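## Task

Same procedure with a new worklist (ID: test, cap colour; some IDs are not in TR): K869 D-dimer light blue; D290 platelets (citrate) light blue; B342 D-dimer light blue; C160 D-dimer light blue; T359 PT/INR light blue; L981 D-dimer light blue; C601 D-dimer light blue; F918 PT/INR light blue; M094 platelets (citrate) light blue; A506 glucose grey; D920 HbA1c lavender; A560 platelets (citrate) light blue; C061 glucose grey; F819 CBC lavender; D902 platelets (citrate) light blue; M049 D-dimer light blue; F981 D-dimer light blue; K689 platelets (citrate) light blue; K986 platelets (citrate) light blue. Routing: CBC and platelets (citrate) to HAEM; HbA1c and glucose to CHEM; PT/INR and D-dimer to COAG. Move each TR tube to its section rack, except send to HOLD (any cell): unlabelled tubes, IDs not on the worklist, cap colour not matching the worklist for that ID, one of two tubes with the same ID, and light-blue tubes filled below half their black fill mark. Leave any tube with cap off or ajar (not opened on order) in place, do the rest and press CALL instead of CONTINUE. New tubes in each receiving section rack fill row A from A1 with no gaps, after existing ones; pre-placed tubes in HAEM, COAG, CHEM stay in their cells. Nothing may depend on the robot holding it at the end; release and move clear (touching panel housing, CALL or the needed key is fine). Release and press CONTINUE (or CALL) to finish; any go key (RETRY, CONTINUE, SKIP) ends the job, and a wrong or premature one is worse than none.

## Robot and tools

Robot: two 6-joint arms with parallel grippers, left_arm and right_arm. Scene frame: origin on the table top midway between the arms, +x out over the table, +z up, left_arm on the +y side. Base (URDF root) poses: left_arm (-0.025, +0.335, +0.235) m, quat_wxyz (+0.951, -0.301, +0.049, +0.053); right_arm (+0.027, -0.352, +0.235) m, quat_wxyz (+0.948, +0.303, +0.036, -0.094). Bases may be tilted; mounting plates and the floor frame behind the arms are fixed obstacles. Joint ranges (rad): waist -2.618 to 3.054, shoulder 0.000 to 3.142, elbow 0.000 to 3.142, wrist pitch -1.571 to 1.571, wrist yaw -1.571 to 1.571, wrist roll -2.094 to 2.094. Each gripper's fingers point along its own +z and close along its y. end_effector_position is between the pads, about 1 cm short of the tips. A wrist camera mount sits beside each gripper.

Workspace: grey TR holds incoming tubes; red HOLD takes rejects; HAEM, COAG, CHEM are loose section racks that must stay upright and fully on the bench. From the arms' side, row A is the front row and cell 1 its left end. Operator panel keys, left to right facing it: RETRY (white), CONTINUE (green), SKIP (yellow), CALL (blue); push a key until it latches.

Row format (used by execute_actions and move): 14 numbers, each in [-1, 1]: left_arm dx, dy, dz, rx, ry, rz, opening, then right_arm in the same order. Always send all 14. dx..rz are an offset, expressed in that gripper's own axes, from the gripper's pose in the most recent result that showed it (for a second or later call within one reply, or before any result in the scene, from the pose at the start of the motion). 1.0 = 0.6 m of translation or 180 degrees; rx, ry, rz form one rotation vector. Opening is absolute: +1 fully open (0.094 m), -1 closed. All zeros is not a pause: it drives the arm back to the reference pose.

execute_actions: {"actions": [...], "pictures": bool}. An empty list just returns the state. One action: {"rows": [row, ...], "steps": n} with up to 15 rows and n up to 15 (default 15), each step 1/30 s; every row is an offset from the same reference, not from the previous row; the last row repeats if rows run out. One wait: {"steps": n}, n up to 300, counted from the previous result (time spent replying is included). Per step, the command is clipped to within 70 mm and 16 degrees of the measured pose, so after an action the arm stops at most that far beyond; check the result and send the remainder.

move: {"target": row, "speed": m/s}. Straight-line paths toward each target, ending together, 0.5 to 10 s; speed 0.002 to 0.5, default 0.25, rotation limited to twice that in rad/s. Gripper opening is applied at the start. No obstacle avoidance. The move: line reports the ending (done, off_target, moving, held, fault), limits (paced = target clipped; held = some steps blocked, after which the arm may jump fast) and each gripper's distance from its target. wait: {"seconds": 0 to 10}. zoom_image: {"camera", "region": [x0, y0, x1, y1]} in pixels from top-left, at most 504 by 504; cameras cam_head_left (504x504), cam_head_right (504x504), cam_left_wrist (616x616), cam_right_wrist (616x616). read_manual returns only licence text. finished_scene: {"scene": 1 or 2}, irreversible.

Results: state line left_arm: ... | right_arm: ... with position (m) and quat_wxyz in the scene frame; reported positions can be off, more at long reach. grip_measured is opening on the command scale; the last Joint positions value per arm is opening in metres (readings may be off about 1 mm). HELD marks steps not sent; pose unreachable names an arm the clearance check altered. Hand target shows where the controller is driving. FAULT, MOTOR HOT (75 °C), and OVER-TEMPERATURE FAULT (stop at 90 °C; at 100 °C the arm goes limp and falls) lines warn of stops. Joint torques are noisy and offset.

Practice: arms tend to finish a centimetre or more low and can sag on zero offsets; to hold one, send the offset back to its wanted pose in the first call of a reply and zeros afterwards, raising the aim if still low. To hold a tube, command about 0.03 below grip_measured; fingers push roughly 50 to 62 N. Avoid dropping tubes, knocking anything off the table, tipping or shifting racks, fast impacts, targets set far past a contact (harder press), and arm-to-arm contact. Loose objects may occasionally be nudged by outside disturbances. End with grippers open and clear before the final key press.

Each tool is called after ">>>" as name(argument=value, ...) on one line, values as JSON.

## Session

>>> execute_actions(actions=[])

Scene clock: 0.00 s of 15600.00 s.
left_arm: end_effector_position=(+0.3025, +0.0611, +0.2942) grip_measured=+1.000 end_effector_quat_wxyz=(+0.000, +0.989, +0.090, +0.120) | right_arm: end_effector_position=(-0.0546, -0.6267, +0.1088) grip_measured=+1.000 end_effector_quat_wxyz=(+0.170, +0.705, +0.682, +0.092)
Joint positions: left_arm=[-1.039  2.71   1.987 -1.201 -0.62   1.994  0.094] | right_arm=[-2.05   1.498  0.677 -0.389 -0.752 -0.622  0.094]
Joint velocities: left_arm=[ 0.002 -0.002 -0.007  0.007  0.007 -0.007  0.   ] | right_arm=[ 0.002  0.002 -0.002 -0.037  0.007 -0.022  0.   ]
Joint torques (N m, as the arm reports them, + toward a larger angle): no reading
Hand target (left_arm): +0.300, +0.060, +0.298; +0.001, +0.989, +0.086, +0.119
Hand target (right_arm): -0.056, -0.630, +0.111; +0.174, +0.704, +0.683, +0.087

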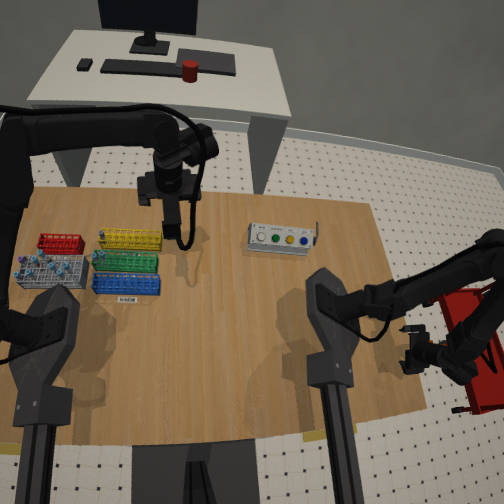

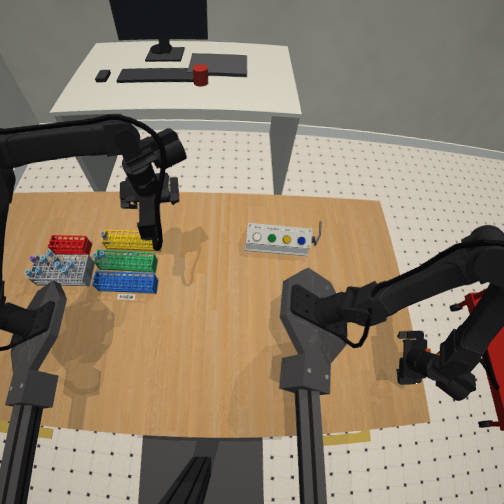

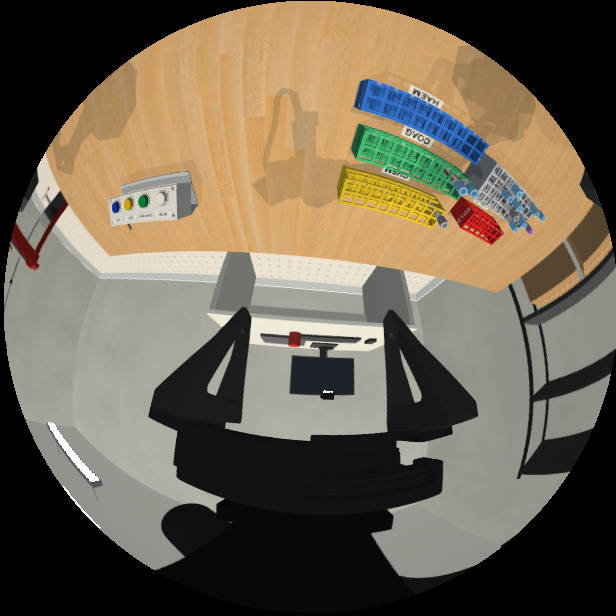

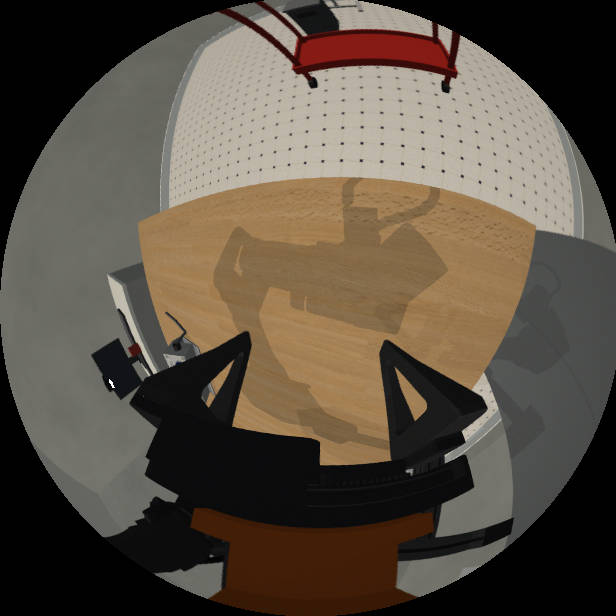

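>>> move(target=[-0.058,-0.583,0.179,0.059,-0.059,-0.44,-0.4,0.01,0.578,0.03,0.066,0.121,-0.503,1])

>>> zoom_image(camera="cam_left_wrist", region=[190,90,440,340])

>>> zoom_image(camera="cam_head_right", region=[15,220,125,300])

Scene clock: 12.53 s of 15600.00 s.
left_arm: end_effector_position=(+0.2405, +0.4092, +0.1762) grip_measured=-0.398 end_effector_quat_wxyz=(-0.018, +0.708, +0.705, +0.007) | right_arm: end_effector_position=(+0.2667, -0.6168, +0.2088) grip_measured=+1.000 end_effector_quat_wxyz=(-0.008, +0.006, +1.000, +0.009)
Joint positions: left_arm=[-0.188  1.73   0.821 -0.664 -0.654  1.49   0.028] | right_arm=[-0.298  1.5    1.128 -0.89   0.524 -0.563  0.094]
Joint velocities: left_arm=[ 0.007 -0.012 -0.017 -0.081 -0.037 -0.051 -0.   ] | right_arm=[ 0.002 -0.012  0.012 -0.007 -0.037  0.066  0.   ]
Joint torques (N m, as the arm reports them, + toward a larger angle): left_arm=[-3.87 -6.46  2.16  0.34  0.12  0.09] | right_arm=[ 3.3  -4.85  6.12 -0.08  0.13 -0.07]
Hand target (left_arm): +0.239, +0.407, +0.178; -0.006, +0.707, +0.707, +0.004
Hand target (right_arm): +0.274, -0.621, +0.215; -0.003, +0.001, +1.000, +0.004
Off the commanded pose (left_arm): 0.011 m, 2 deg.
Off the commanded pose (right_arm): 0.016 m, 2 deg.
After step 90, 5.63 s passed at rest.
move: off_target (left_arm, right_arm)

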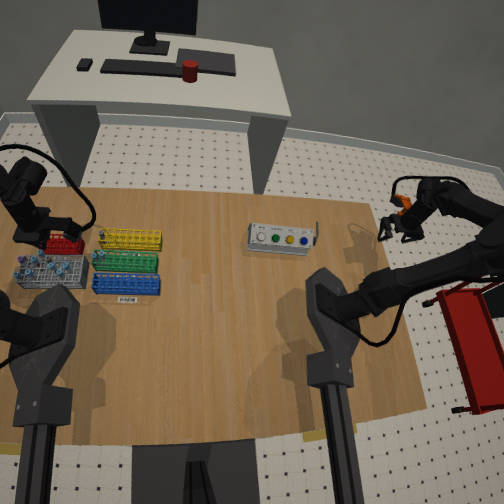

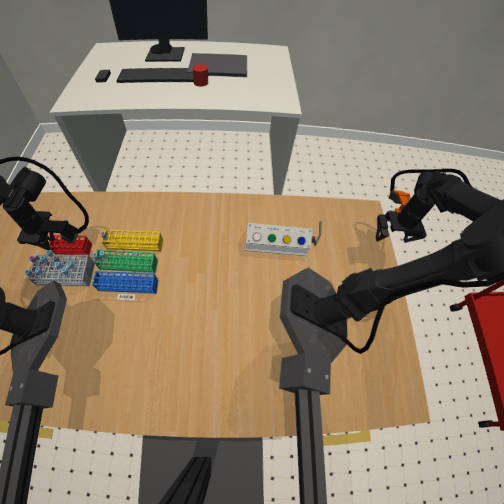

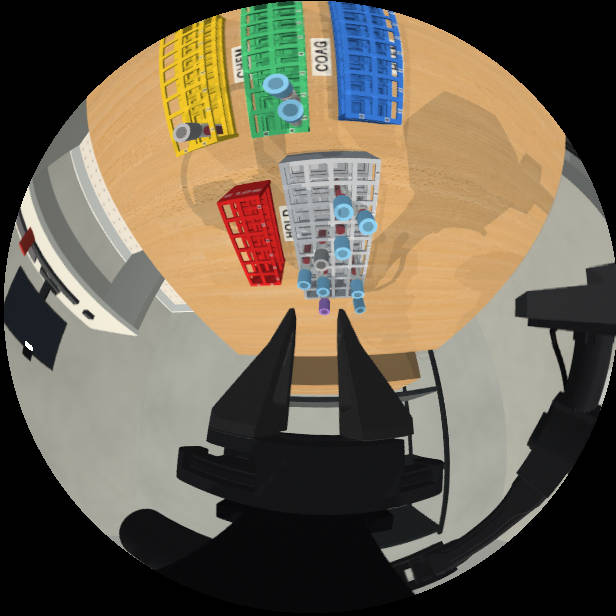

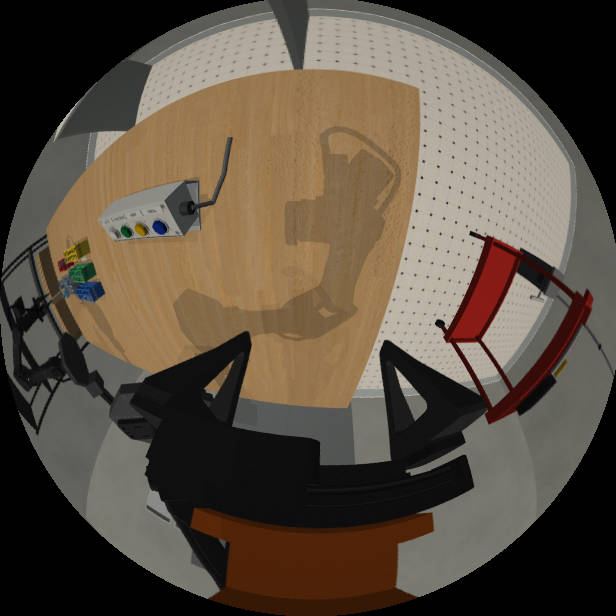

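Region (190, 90, 440, 340) of cam_left_wrist's 616x616 image, scaled by 2.016, with more detail than that image has.

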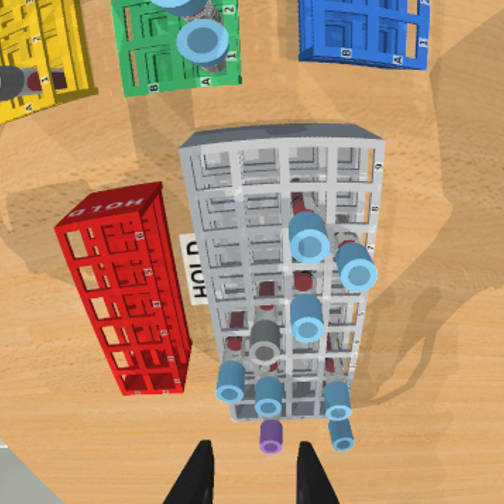

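Region (15, 220, 125, 300) of cam_head_right's 504x504 image, scaled by 4.582, with more detail than that image has; it fills the top 367 rows of this view, and the rest is white.

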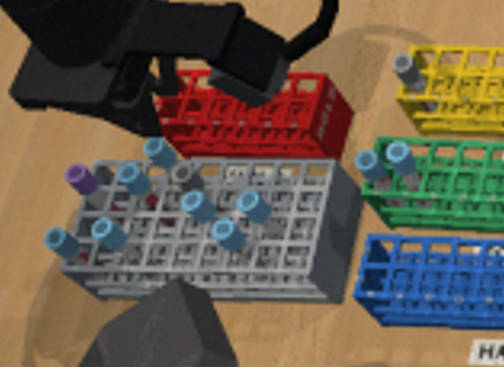

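>>> move(target=[-0.065,-0.055,0.07,-0.003,-0.012,0,-0.4,-0.09,0.6,-0.06,0,0,0,1])

>>> move(target=[-0.008,-0.012,0.05,0.003,0,0,-0.4,-0.02,0.42,-0.02,-0.42,-0.39,-0.33,1], speed=0.35)

>>> zoom_image(camera="cam_left_wrist", region=[190,90,440,340])

Scene clock: 21.07 s of 15600.00 s.
left_arm: end_effector_position=(+0.2117, +0.3812, +0.1377) grip_measured=-0.398 end_effector_quat_wxyz=(-0.005, +0.703, +0.711, +0.009) | right_arm: end_effector_position=(+0.3144, -0.2633, +0.2407) grip_measured=+1.000 end_effector_quat_wxyz=(-0.019, +0.001, +1.000, +0.001)
Joint positions: left_arm=[-0.188  1.785  0.62  -0.38  -0.639  1.491  0.028] | right_arm=[ 0.747  2.211  1.264 -1.003  0.5    0.661  0.094]
Joint velocities: left_arm=[ 0.002 -0.002  0.007 -0.037  0.022 -0.007 -0.001] | right_arm=[-0.017  0.002 -0.022  0.037  0.066 -0.022  0.   ]
Joint torques (N m, as the arm reports them, + toward a larger angle): left_arm=[-4.36 -3.42  1.58  0.39  0.17 -0.02] | right_arm=[ 4.53 -5.62  6.31 -0.1  -0.05  0.04]
Hand target (left_arm): +0.205, +0.372, +0.134; -0.002, +0.708, +0.706, -0.003
Hand target (right_arm): +0.320, -0.259, +0.248; -0.013, +0.005, +1.000, +0.008
Off the commanded pose (left_arm): 0.011 m, 2 deg.
Off the commanded pose (right_arm): 0.016 m, 2 deg.
After step 90, 3.47 s passed at rest.
move: off_target (left_arm, right_arm)

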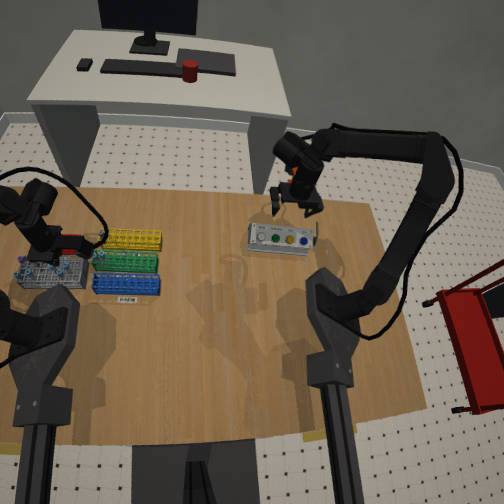

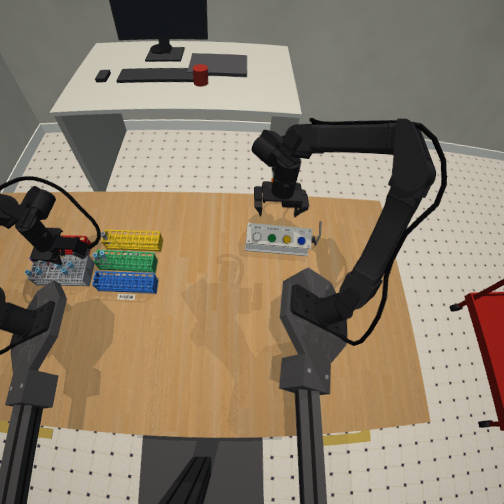

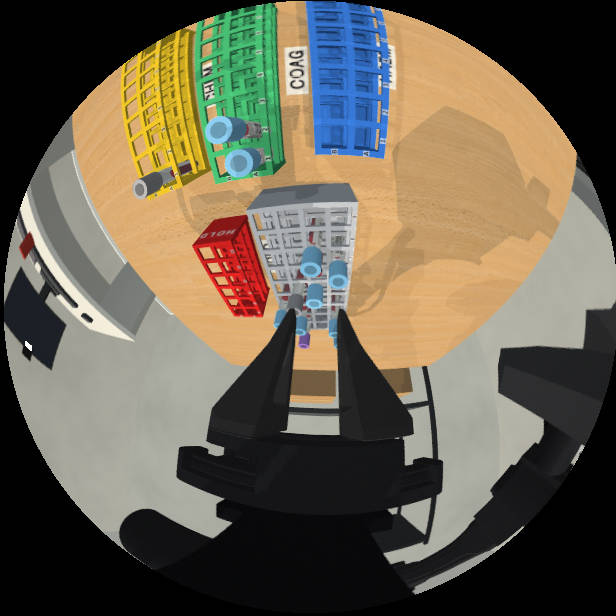

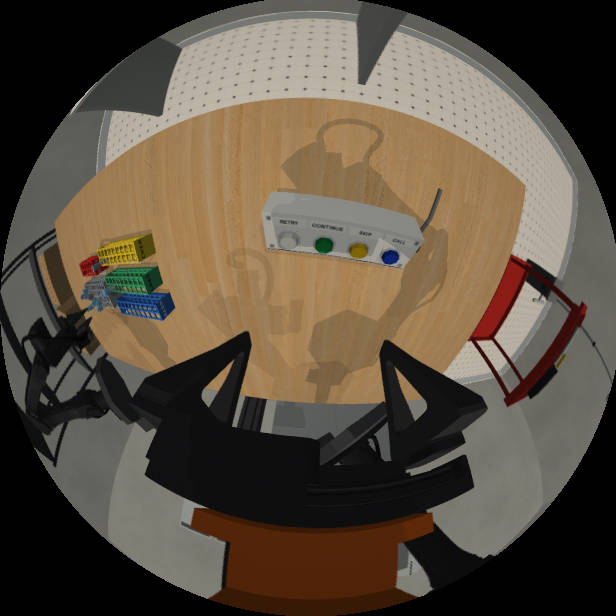

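Scene clock: 24.70 s of 15600.00 s.
left_arm: end_effector_position=(+0.2136, +0.3797, +0.1136) grip_measured=-0.398 end_effector_quat_wxyz=(-0.000, +0.697, +0.717, +0.015) | right_arm: end_effector_position=(+0.3206, -0.0154, +0.2457) grip_measured=+1.000 end_effector_quat_wxyz=(-0.481, +0.419, -0.531, -0.558)
Joint positions: left_arm=[-0.134  1.863  0.585 -0.209 -0.639  1.552  0.028] | right_arm=[ 0.616  2.769  0.979  0.875 -0.876 -0.634  0.094]
Joint velocities: left_arm=[-0.007 -0.017 -0.007 -0.066 -0.007 -0.007  0.001] | right_arm=[-0.007 -0.012  0.002 -0.037 -0.007  0.037  0.   ]
Joint torques (N m, as the arm reports them, + toward a larger angle): left_arm=[-3.43 -3.49  0.83  0.43 -0.04  0.05] | right_arm=[ 4.51 -6.69  4.29  0.98 -0.68 -0.08]
Hand target (left_arm): +0.204, +0.377, +0.108; -0.008, +0.703, +0.711, +0.006
Hand target (right_arm): +0.325, -0.012, +0.253; +0.494, -0.421, +0.514, +0.561
Off the commanded pose (left_arm): 0.011 m, 2 deg.
Off the commanded pose (right_arm): 0.011 m, 3 deg.
move: off_target (left_arm, right_arm)

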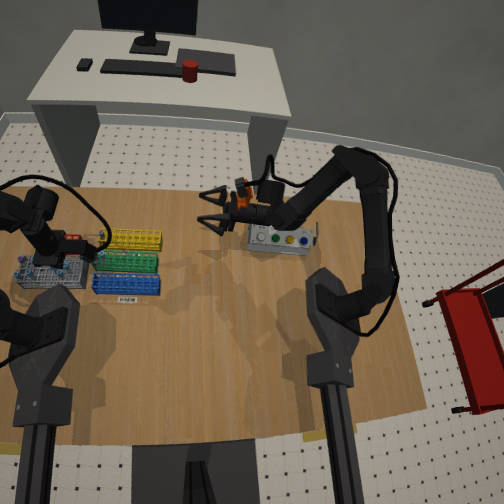

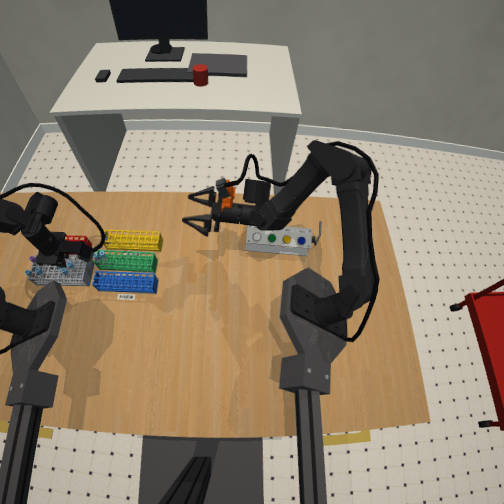

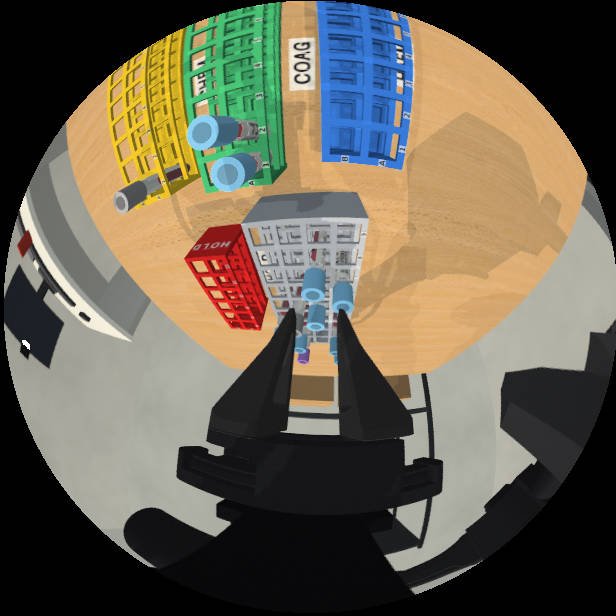

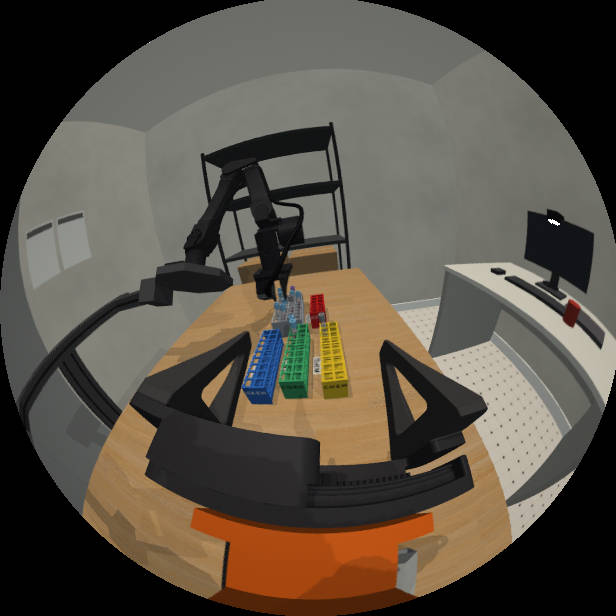

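Region (190, 90, 440, 340) of cam_left_wrist's 616x616 image, scaled by 2.016, with more detail than that image has.

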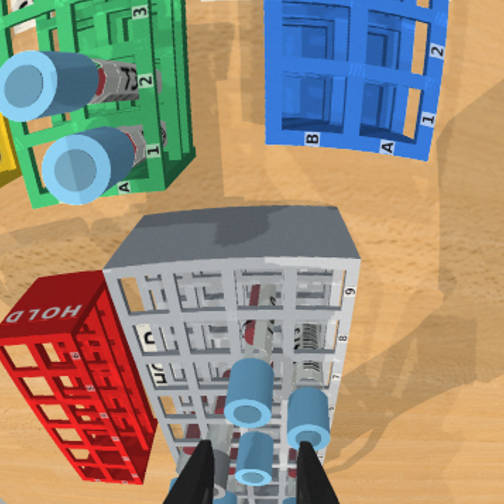

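>>> move(target=[-0.028,-0.012,0.01,0.008,-0.01,0.012,-0.45,0,0,0,0,0,0,1], speed=0.06)

Scene clock: 27.07 s of 15600.00 s.
left_arm: end_effector_position=(+0.2067, +0.3740, +0.1075) grip_measured=-0.448 end_effector_quat_wxyz=(-0.008, +0.704, +0.710, +0.002) | right_arm: end_effector_position=(+0.3208, -0.0154, +0.2455) grip_measured=+1.000 end_effector_quat_wxyz=(-0.481, +0.419, -0.531, -0.558)
Joint positions: left_arm=[-0.134  1.9    0.585 -0.209 -0.632  1.55   0.026] | right_arm=[ 0.616  2.769  0.979  0.875 -0.874 -0.634  0.094]
Joint velocities: left_arm=[ 0.007 -0.017 -0.012 -0.037 -0.051 -0.051  0.001] | right_arm=[ 0.012 -0.007  0.002 -0.022 -0.051 -0.007  0.   ]
Joint torques (N m, as the arm reports them, + toward a larger angle): left_arm=[-5.75 -3.66  1.89  0.31  0.13 -0.03] | right_arm=[ 4.31 -7.26  2.27  0.89 -0.45  0.  ]
Hand target (left_arm): +0.206, +0.363, +0.107; +0.001, +0.711, +0.703, -0.005
Hand target (right_arm): +0.321, -0.015, +0.246; +0.481, -0.419, +0.531, +0.559
Off the commanded pose (left_arm): 0.011 m, 2 deg.
Off the commanded pose (right_arm): 0.000 m, 0 deg.
move: off_target (left_arm)

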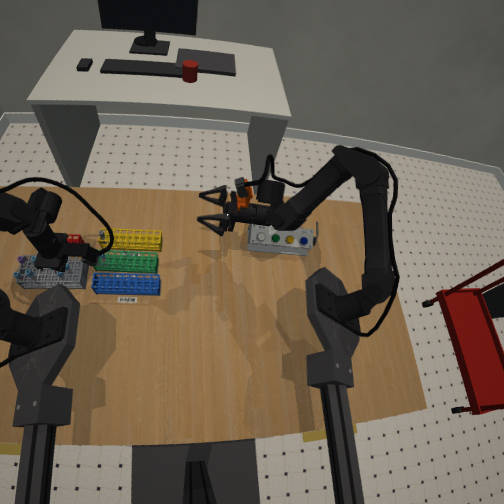

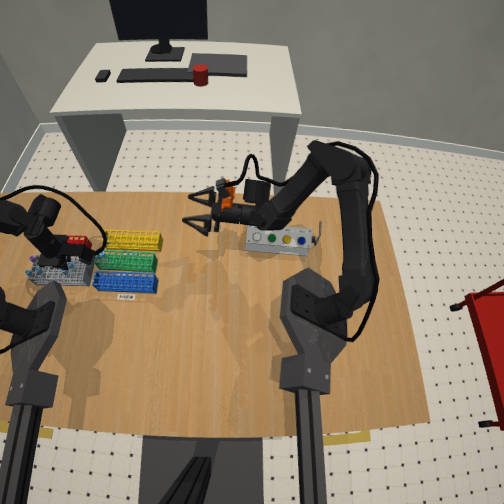

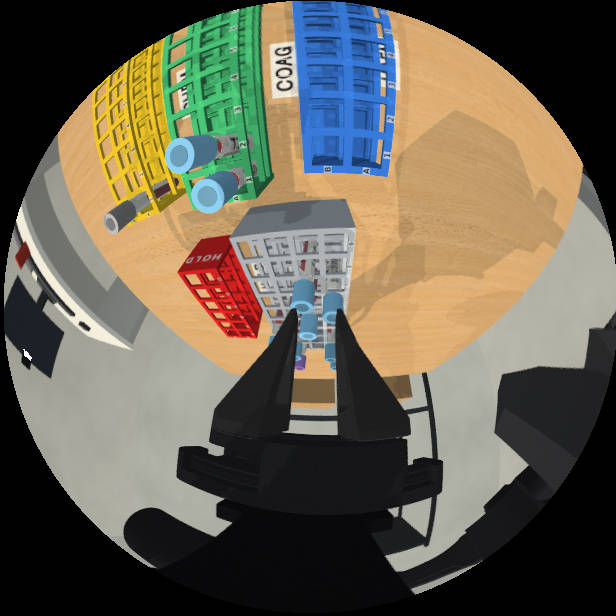

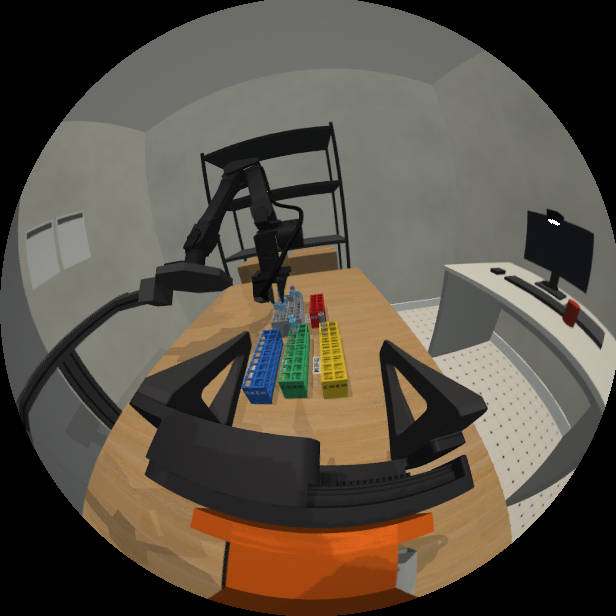

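Re-approaching from above.

>>> move(target=[-0.018,0.02,-0.06,-0.005,-0.01,0.003,-0.4,0,0,0,0,0,0,1], speed=0.1)

>>> move(target=[-0.005,-0.013,0.05,0.003,0,0.004,-0.4,0,0,0,0,0,0,1], speed=0.06)

Scene clock: 32.17 s of 15600.00 s.
left_arm: end_effector_position=(+0.2124, +0.3669, +0.1353) grip_measured=-0.402 end_effector_quat_wxyz=(-0.006, +0.707, +0.707, -0.001) | right_arm: end_effector_position=(+0.3210, -0.0154, +0.2453) grip_measured=+1.000 end_effector_quat_wxyz=(-0.481, +0.419, -0.532, -0.557)
Joint positions: left_arm=[-0.223  1.842  0.643 -0.389 -0.625  1.449  0.028] | right_arm=[ 0.616  2.769  0.979  0.875 -0.873 -0.634  0.094]
Joint velocities: left_arm=[-0.012 -0.007 -0.012 -0.022 -0.007 -0.007 -0.   ] | right_arm=[-0.002 -0.022  0.022 -0.022 -0.066  0.066  0.   ]
Joint torques (N m, as the arm reports them, + toward a larger angle): left_arm=[-5.13 -6.14  3.88 -0.06  0.19 -0.04] | right_arm=[ 4.43 -7.24  2.2   0.91 -0.45 -0.01]
Hand target (left_arm): +0.219, +0.363, +0.143; +0.009, +0.707, +0.707, -0.003
Hand target (right_arm): +0.321, -0.015, +0.246; +0.481, -0.419, +0.531, +0.558
Off the commanded pose (left_arm): 0.011 m, 2 deg.
Off the commanded pose (right_arm): 0.000 m, 0 deg.
After step 90, 1.07 s passed at rest.
move: off_target (left_arm)

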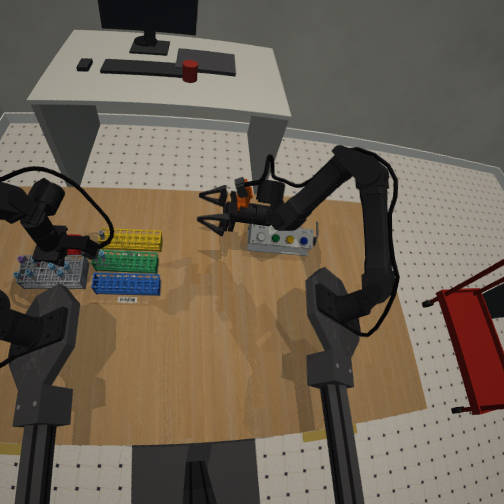

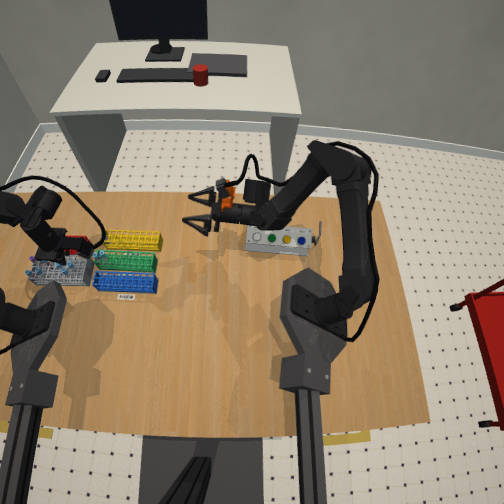

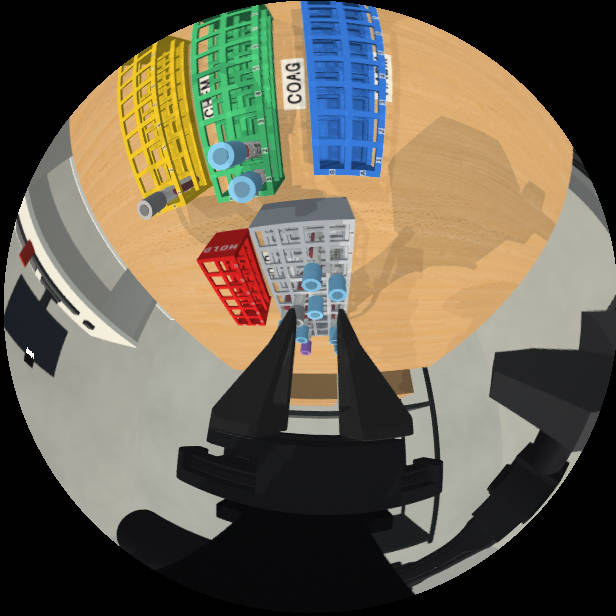

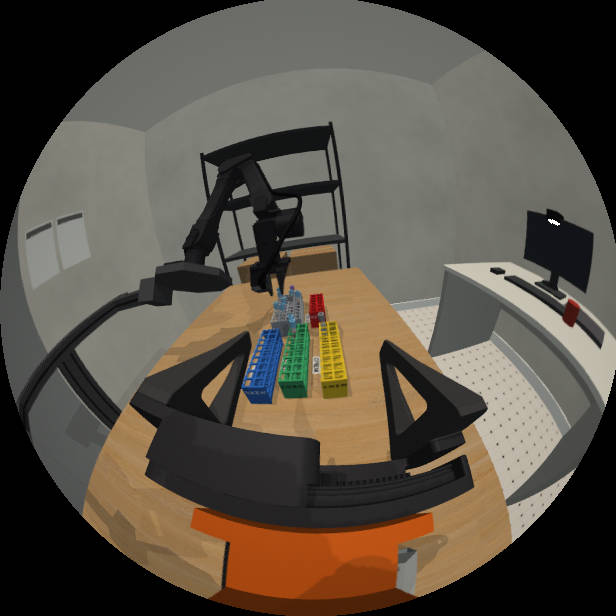

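Scene clock: 33.23 s of 15600.00 s.
left_arm: end_effector_position=(+0.2120, +0.3660, +0.1107) grip_measured=-0.402 end_effector_quat_wxyz=(-0.003, +0.707, +0.707, +0.003) | right_arm: end_effector_position=(+0.3213, -0.0154, +0.2450) grip_measured=+1.000 end_effector_quat_wxyz=(-0.481, +0.419, -0.533, -0.556)
Joint positions: left_arm=[-0.166  1.916  0.605 -0.225 -0.626  1.526  0.028] | right_arm=[ 0.616  2.769  0.979  0.875 -0.871 -0.634  0.094]
Joint velocities: left_arm=[-0.022 -0.002 -0.007 -0.037  0.007 -0.007  0.001] | right_arm=[ 0.002  0.017  0.017 -0.051  0.007  0.007  0.   ]
Joint torques (N m, as the arm reports them, + toward a larger angle): left_arm=[-3.54 -3.83  1.    0.43 -0.05  0.09] | right_arm=[ 4.31 -7.27  2.26  0.9  -0.45 -0.01]
Hand target (left_arm): +0.204, +0.364, +0.106; -0.009, +0.712, +0.703, -0.004
Hand target (right_arm): +0.321, -0.015, +0.245; +0.481, -0.419, +0.532, +0.557
Off the commanded pose (left_arm): 0.010 m, 1 deg.
Off the commanded pose (right_arm): 0.000 m, 0 deg.
move: done

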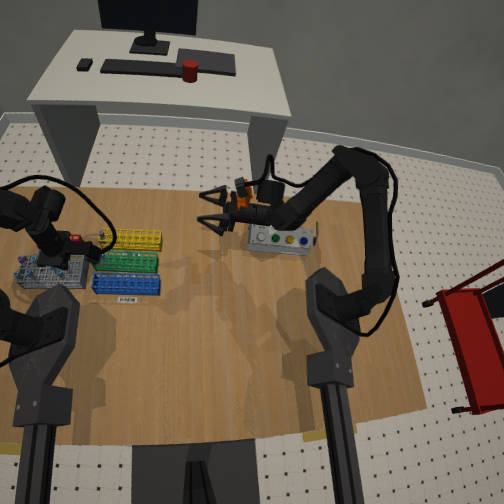

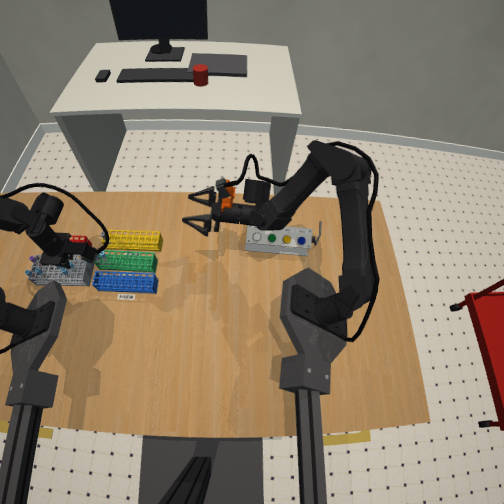

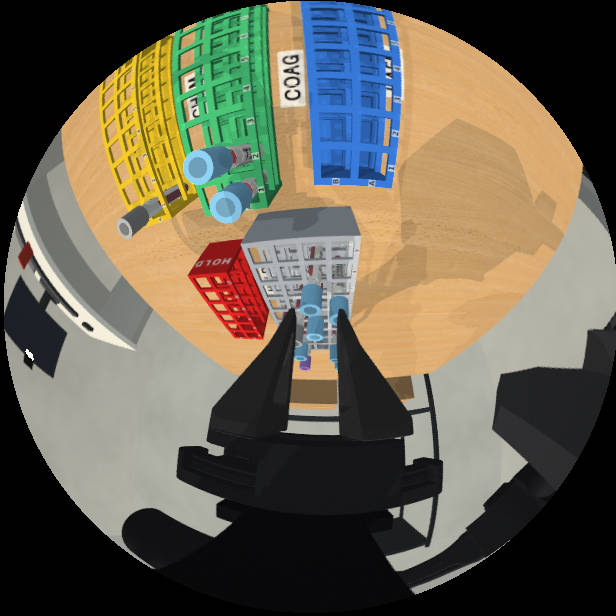

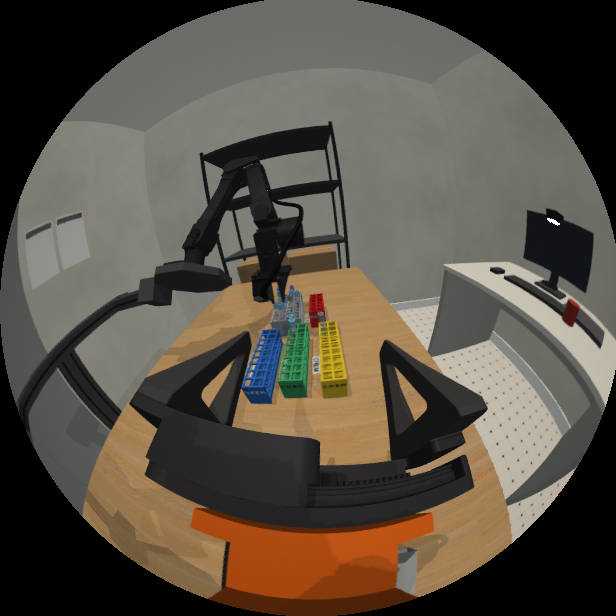

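>>> move(target=[0.002,-0.011,0.049,0.004,0,0.004,-0.4,0,0,0,0,0,0,1], speed=0.06)

>>> execute_actions(actions=[{"rows":[[0,0,0,0,0,0,-0.75,0,0,0,0,0,0,1]],"steps":12}], pictures=false)

>>> move(target=[0,0.012,-0.21,0,-0.007,0,-0.75,0,0,0,0,0,0,1], speed=0.12)

>>> move(target=[-0.3,0.06,-0.03,0,0,-0.4,-0.75,0,0,0,0,0,0,1], speed=0.35)

>>> zoom_image(camera="cam_right_wrist", region=[235,265,315,345])

>>> zoom_image(camera="cam_left_wrist", region=[270,230,370,330])

Scene clock: 43.17 s of 15600.00 s.
left_arm: end_effector_position=(+0.2140, +0.3704, +0.0862) grip_measured=-0.402 end_effector_quat_wxyz=(-0.002, +0.706, +0.708, +0.007) | right_arm: end_effector_position=(+0.3215, -0.0153, +0.2448) grip_measured=+1.000 end_effector_quat_wxyz=(-0.481, +0.419, -0.533, -0.556)
Joint positions: left_arm=[-0.093  1.994  0.589 -0.069 -0.626  1.618  0.028] | right_arm=[ 0.616  2.769  0.979  0.875 -0.869 -0.634  0.094]
Joint velocities: left_arm=[-0.007 -0.007 -0.002 -0.022 -0.051 -0.022 -0.001] | right_arm=[-0.002 -0.012 -0.002 -0.007 -0.066  0.022  0.   ]
Joint torques (N m, as the arm reports them, + toward a larger angle): left_arm=[-3.68 -4.06  0.29  0.41 -0.04  0.02] | right_arm=[ 4.31 -7.29  2.21  0.91 -0.46 -0.02]
Hand target (left_arm): +0.205, +0.368, +0.081; -0.008, +0.711, +0.703, -0.002
Hand target (right_arm): +0.321, -0.015, +0.245; +0.481, -0.419, +0.533, +0.556
Off the commanded pose (left_arm): 0.010 m, 1 deg.
Off the commanded pose (right_arm): 0.000 m, 0 deg.
After step 90, 5.90 s passed at rest.
move: done

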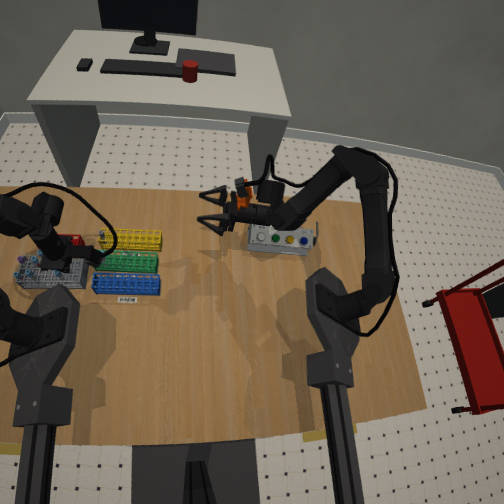

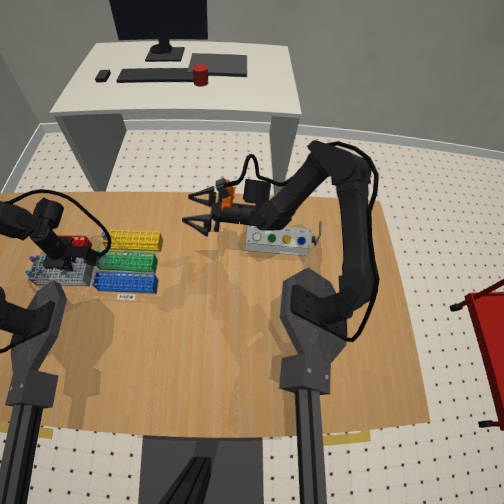

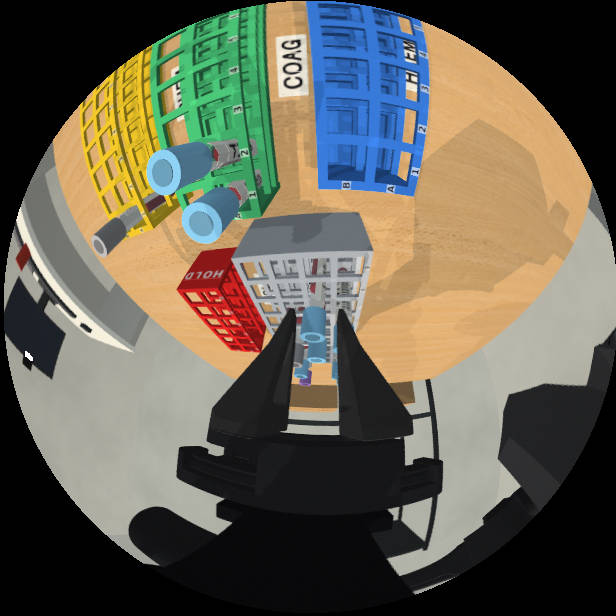

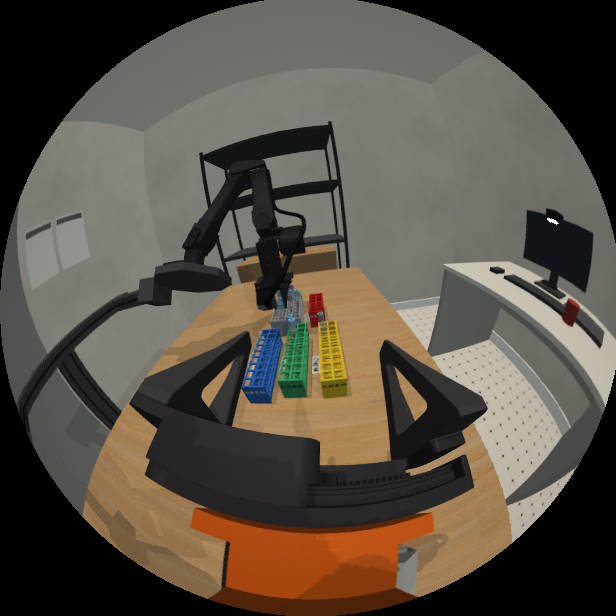

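Scene clock: 43.57 s of 15600.00 s.
left_arm: end_effector_position=(+0.2140, +0.3704, +0.0862) grip_measured=-0.718 end_effector_quat_wxyz=(-0.002, +0.706, +0.708, +0.007) | right_arm: end_effector_position=(+0.3217, -0.0153, +0.2445) grip_measured=+1.000 end_effector_quat_wxyz=(-0.481, +0.419, -0.534, -0.555)
Joint positions: left_arm=[-0.093  1.994  0.589 -0.069 -0.626  1.618  0.013] | right_arm=[ 0.616  2.769  0.979  0.875 -0.867 -0.634  0.094]
Joint velocities: left_arm=[-0.007 -0.002 -0.017 -0.051  0.007  0.007  0.   ] | right_arm=[-0.007 -0.012  0.007 -0.022  0.037 -0.095  0.   ]
Joint torques (N m, as the arm reports them, + toward a larger angle): left_arm=[-4.16 -5.42  1.41  0.25 -0.05 -0.03] | right_arm=[ 4.4  -7.26  2.2   0.9  -0.46 -0.01]
Hand target (left_arm): +0.214, +0.370, +0.086; -0.002, +0.706, +0.708, +0.007
Hand target (right_arm): +0.322, -0.015, +0.245; +0.481, -0.419, +0.533, +0.556
Off the commanded pose (left_arm): 0.000 m, 0 deg.
Off the commanded pose (right_arm): 0.000 m, 0 deg.
Steps of this call (steps 1 to 12: all 12 steps of this action). Readings (end_effector_position):
1: left_arm (+0.2140, +0.3704, +0.0862) | right_arm (+0.3215, -0.0153, +0.2447)
2: left_arm (+0.2140, +0.3704, +0.0862) | right_arm (+0.3216, -0.0153, +0.2447)
4: left_arm (+0.2140, +0.3704, +0.0862) | right_arm (+0.3216, -0.0153, +0.2446)
8: left_arm (+0.2140, +0.3704, +0.0862) | right_arm (+0.3217, -0.0153, +0.2446)
12: the state above

Scene clock: 45.50 s of 15600.00 s.
left_arm: end_effector_position=(+0.2169, +0.3730, +0.2032) grip_measured=-0.718 end_effector_quat_wxyz=(-0.008, +0.706, +0.708, +0.002) | right_arm: end_effector_position=(+0.3220, -0.0153, +0.2443) grip_measured=+1.000 end_effector_quat_wxyz=(-0.481, +0.419, -0.535, -0.554)
Joint positions: left_arm=[-0.369  1.691  0.782 -0.785 -0.621  1.268  0.013] | right_arm=[ 0.616  2.769  0.979  0.875 -0.865 -0.634  0.094]
Joint velocities: left_arm=[-0.012 -0.007  0.002  0.022  0.022 -0.022  0.   ] | right_arm=[-0.007 -0.022 -0.002 -0.007  0.022 -0.007  0.   ]
Joint torques (N m, as the arm reports them, + toward a larger angle): left_arm=[-5.05 -5.53  5.33  0.02  0.12 -0.08] | right_arm=[ 4.34 -7.27  2.2   0.91 -0.45 -0.01]
Hand target (left_arm): +0.222, +0.369, +0.213; +0.008, +0.706, +0.708, -0.001
Hand target (right_arm): +0.322, -0.015, +0.245; +0.481, -0.419, +0.534, +0.555
Off the commanded pose (left_arm): 0.011 m, 2 deg.
Off the commanded pose (right_arm): 0.000 m, 0 deg.
move: off_target (left_arm)

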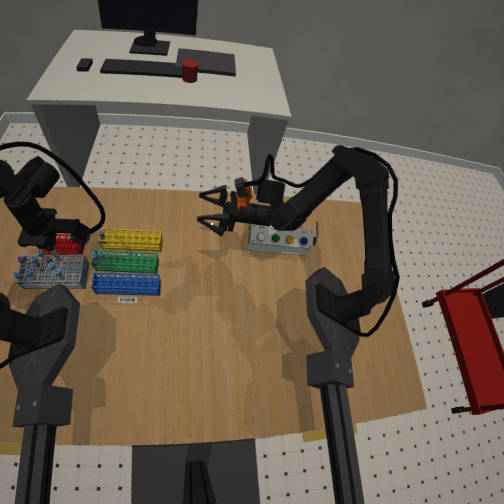

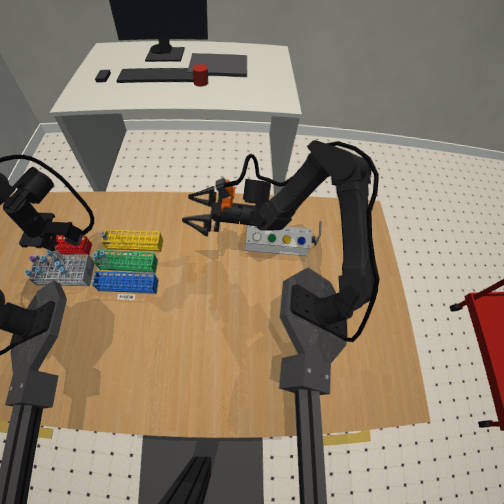

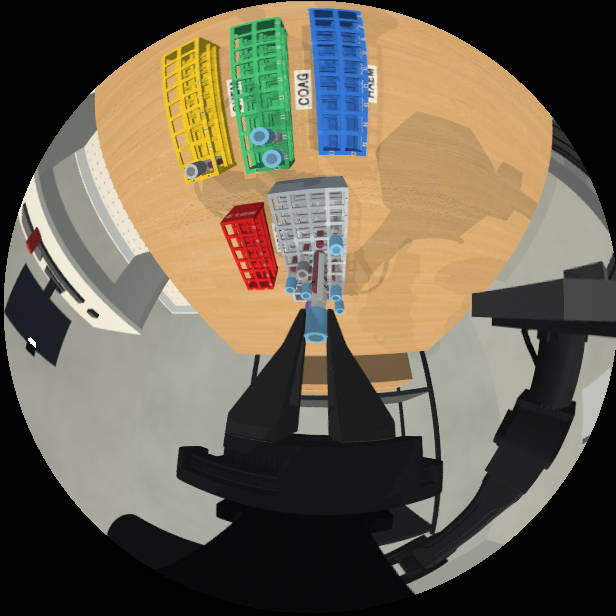

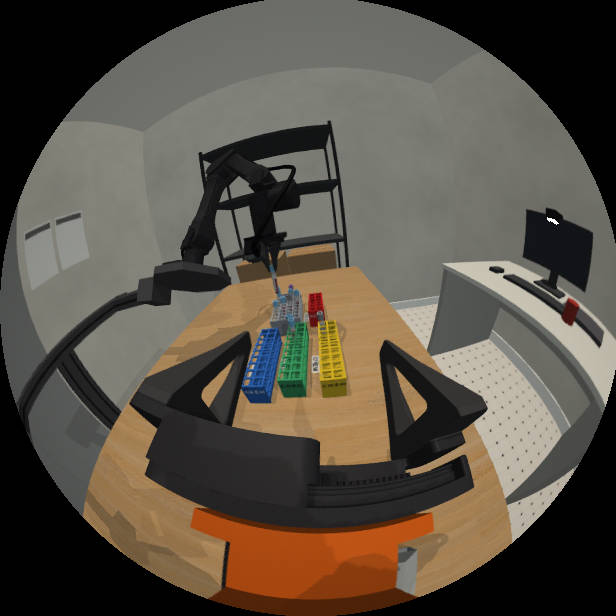

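Scene clock: 47.97 s of 15600.00 s.
left_arm: end_effector_position=(+0.2501, +0.1969, +0.2155) grip_measured=-0.718 end_effector_quat_wxyz=(-0.004, +0.151, +0.989, +0.003) | right_arm: end_effector_position=(+0.3222, -0.0153, +0.2440) grip_measured=+1.000 end_effector_quat_wxyz=(-0.481, +0.419, -0.535, -0.554)
Joint positions: left_arm=[-0.78   2.299  1.237 -0.884 -0.513 -0.468  0.013] | right_arm=[ 0.616  2.769  0.979  0.875 -0.863 -0.634  0.094]
Joint velocities: left_arm=[-0.002 -0.007  0.002 -0.081 -0.037  0.007  0.001] | right_arm=[-0.007 -0.017 -0.012 -0.022  0.037 -0.022  0.   ]
Joint torques (N m, as the arm reports them, + toward a larger angle): left_arm=[-6.38 -6.12  5.8   0.09  0.05 -0.05] | right_arm=[ 4.35 -7.2   2.21  0.9  -0.47 -0.01]
Hand target (left_arm): +0.249, +0.190, +0.218; -0.004, +0.156, +0.988, +0.003
Hand target (right_arm): +0.322, -0.015, +0.244; +0.481, -0.419, +0.535, +0.555
Off the commanded pose (left_arm): 0.006 m, 1 deg.
Off the commanded pose (right_arm): 0.000 m, 0 deg.
move: done

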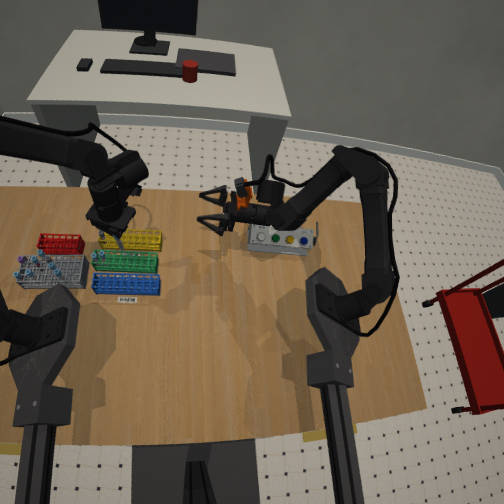

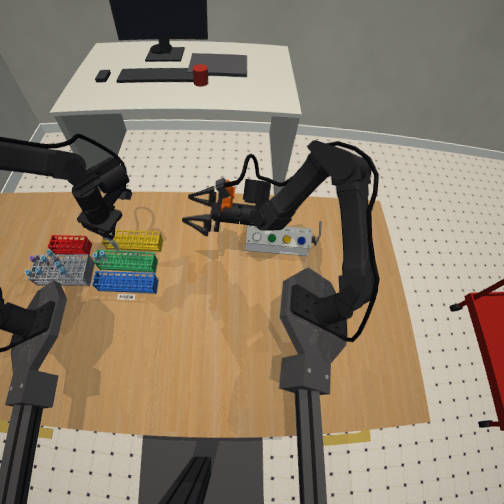

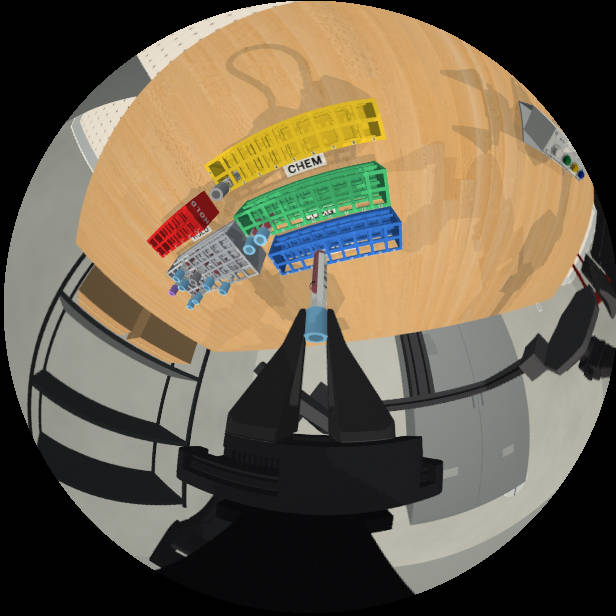

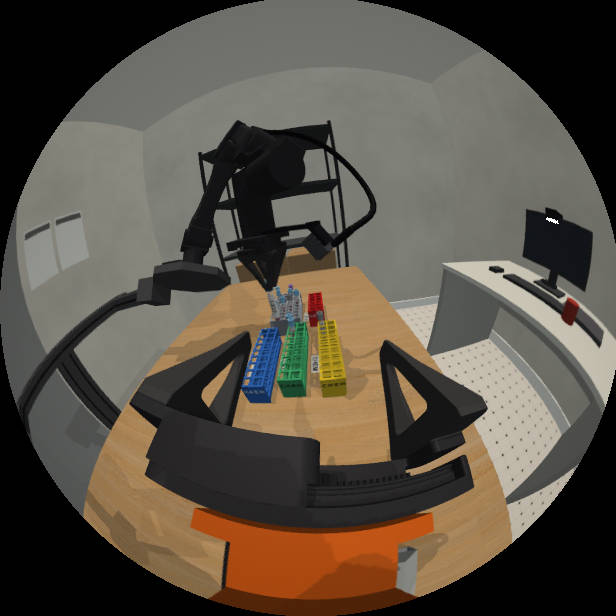

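Region (235, 265, 315, 345) of cam_right_wrist's 616x616 image, scaled by 6.300, with more detail than that image has.

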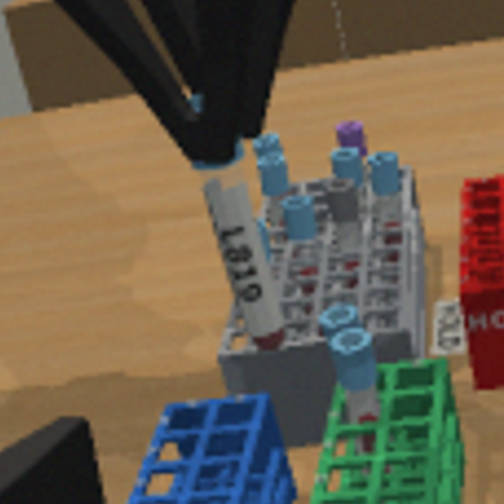

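Region (270, 230, 370, 330) of cam_left_wrist's 616x616 image, scaled by 5.040, with more detail than that image has.

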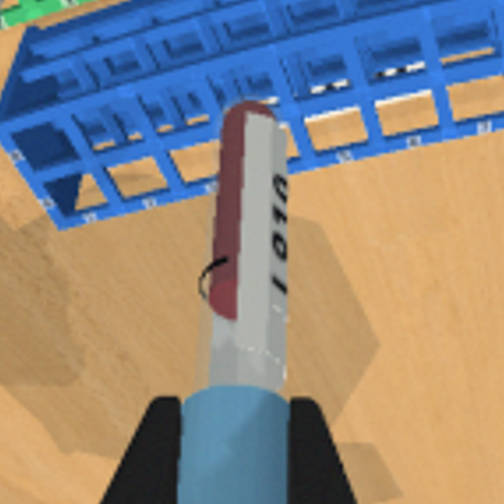

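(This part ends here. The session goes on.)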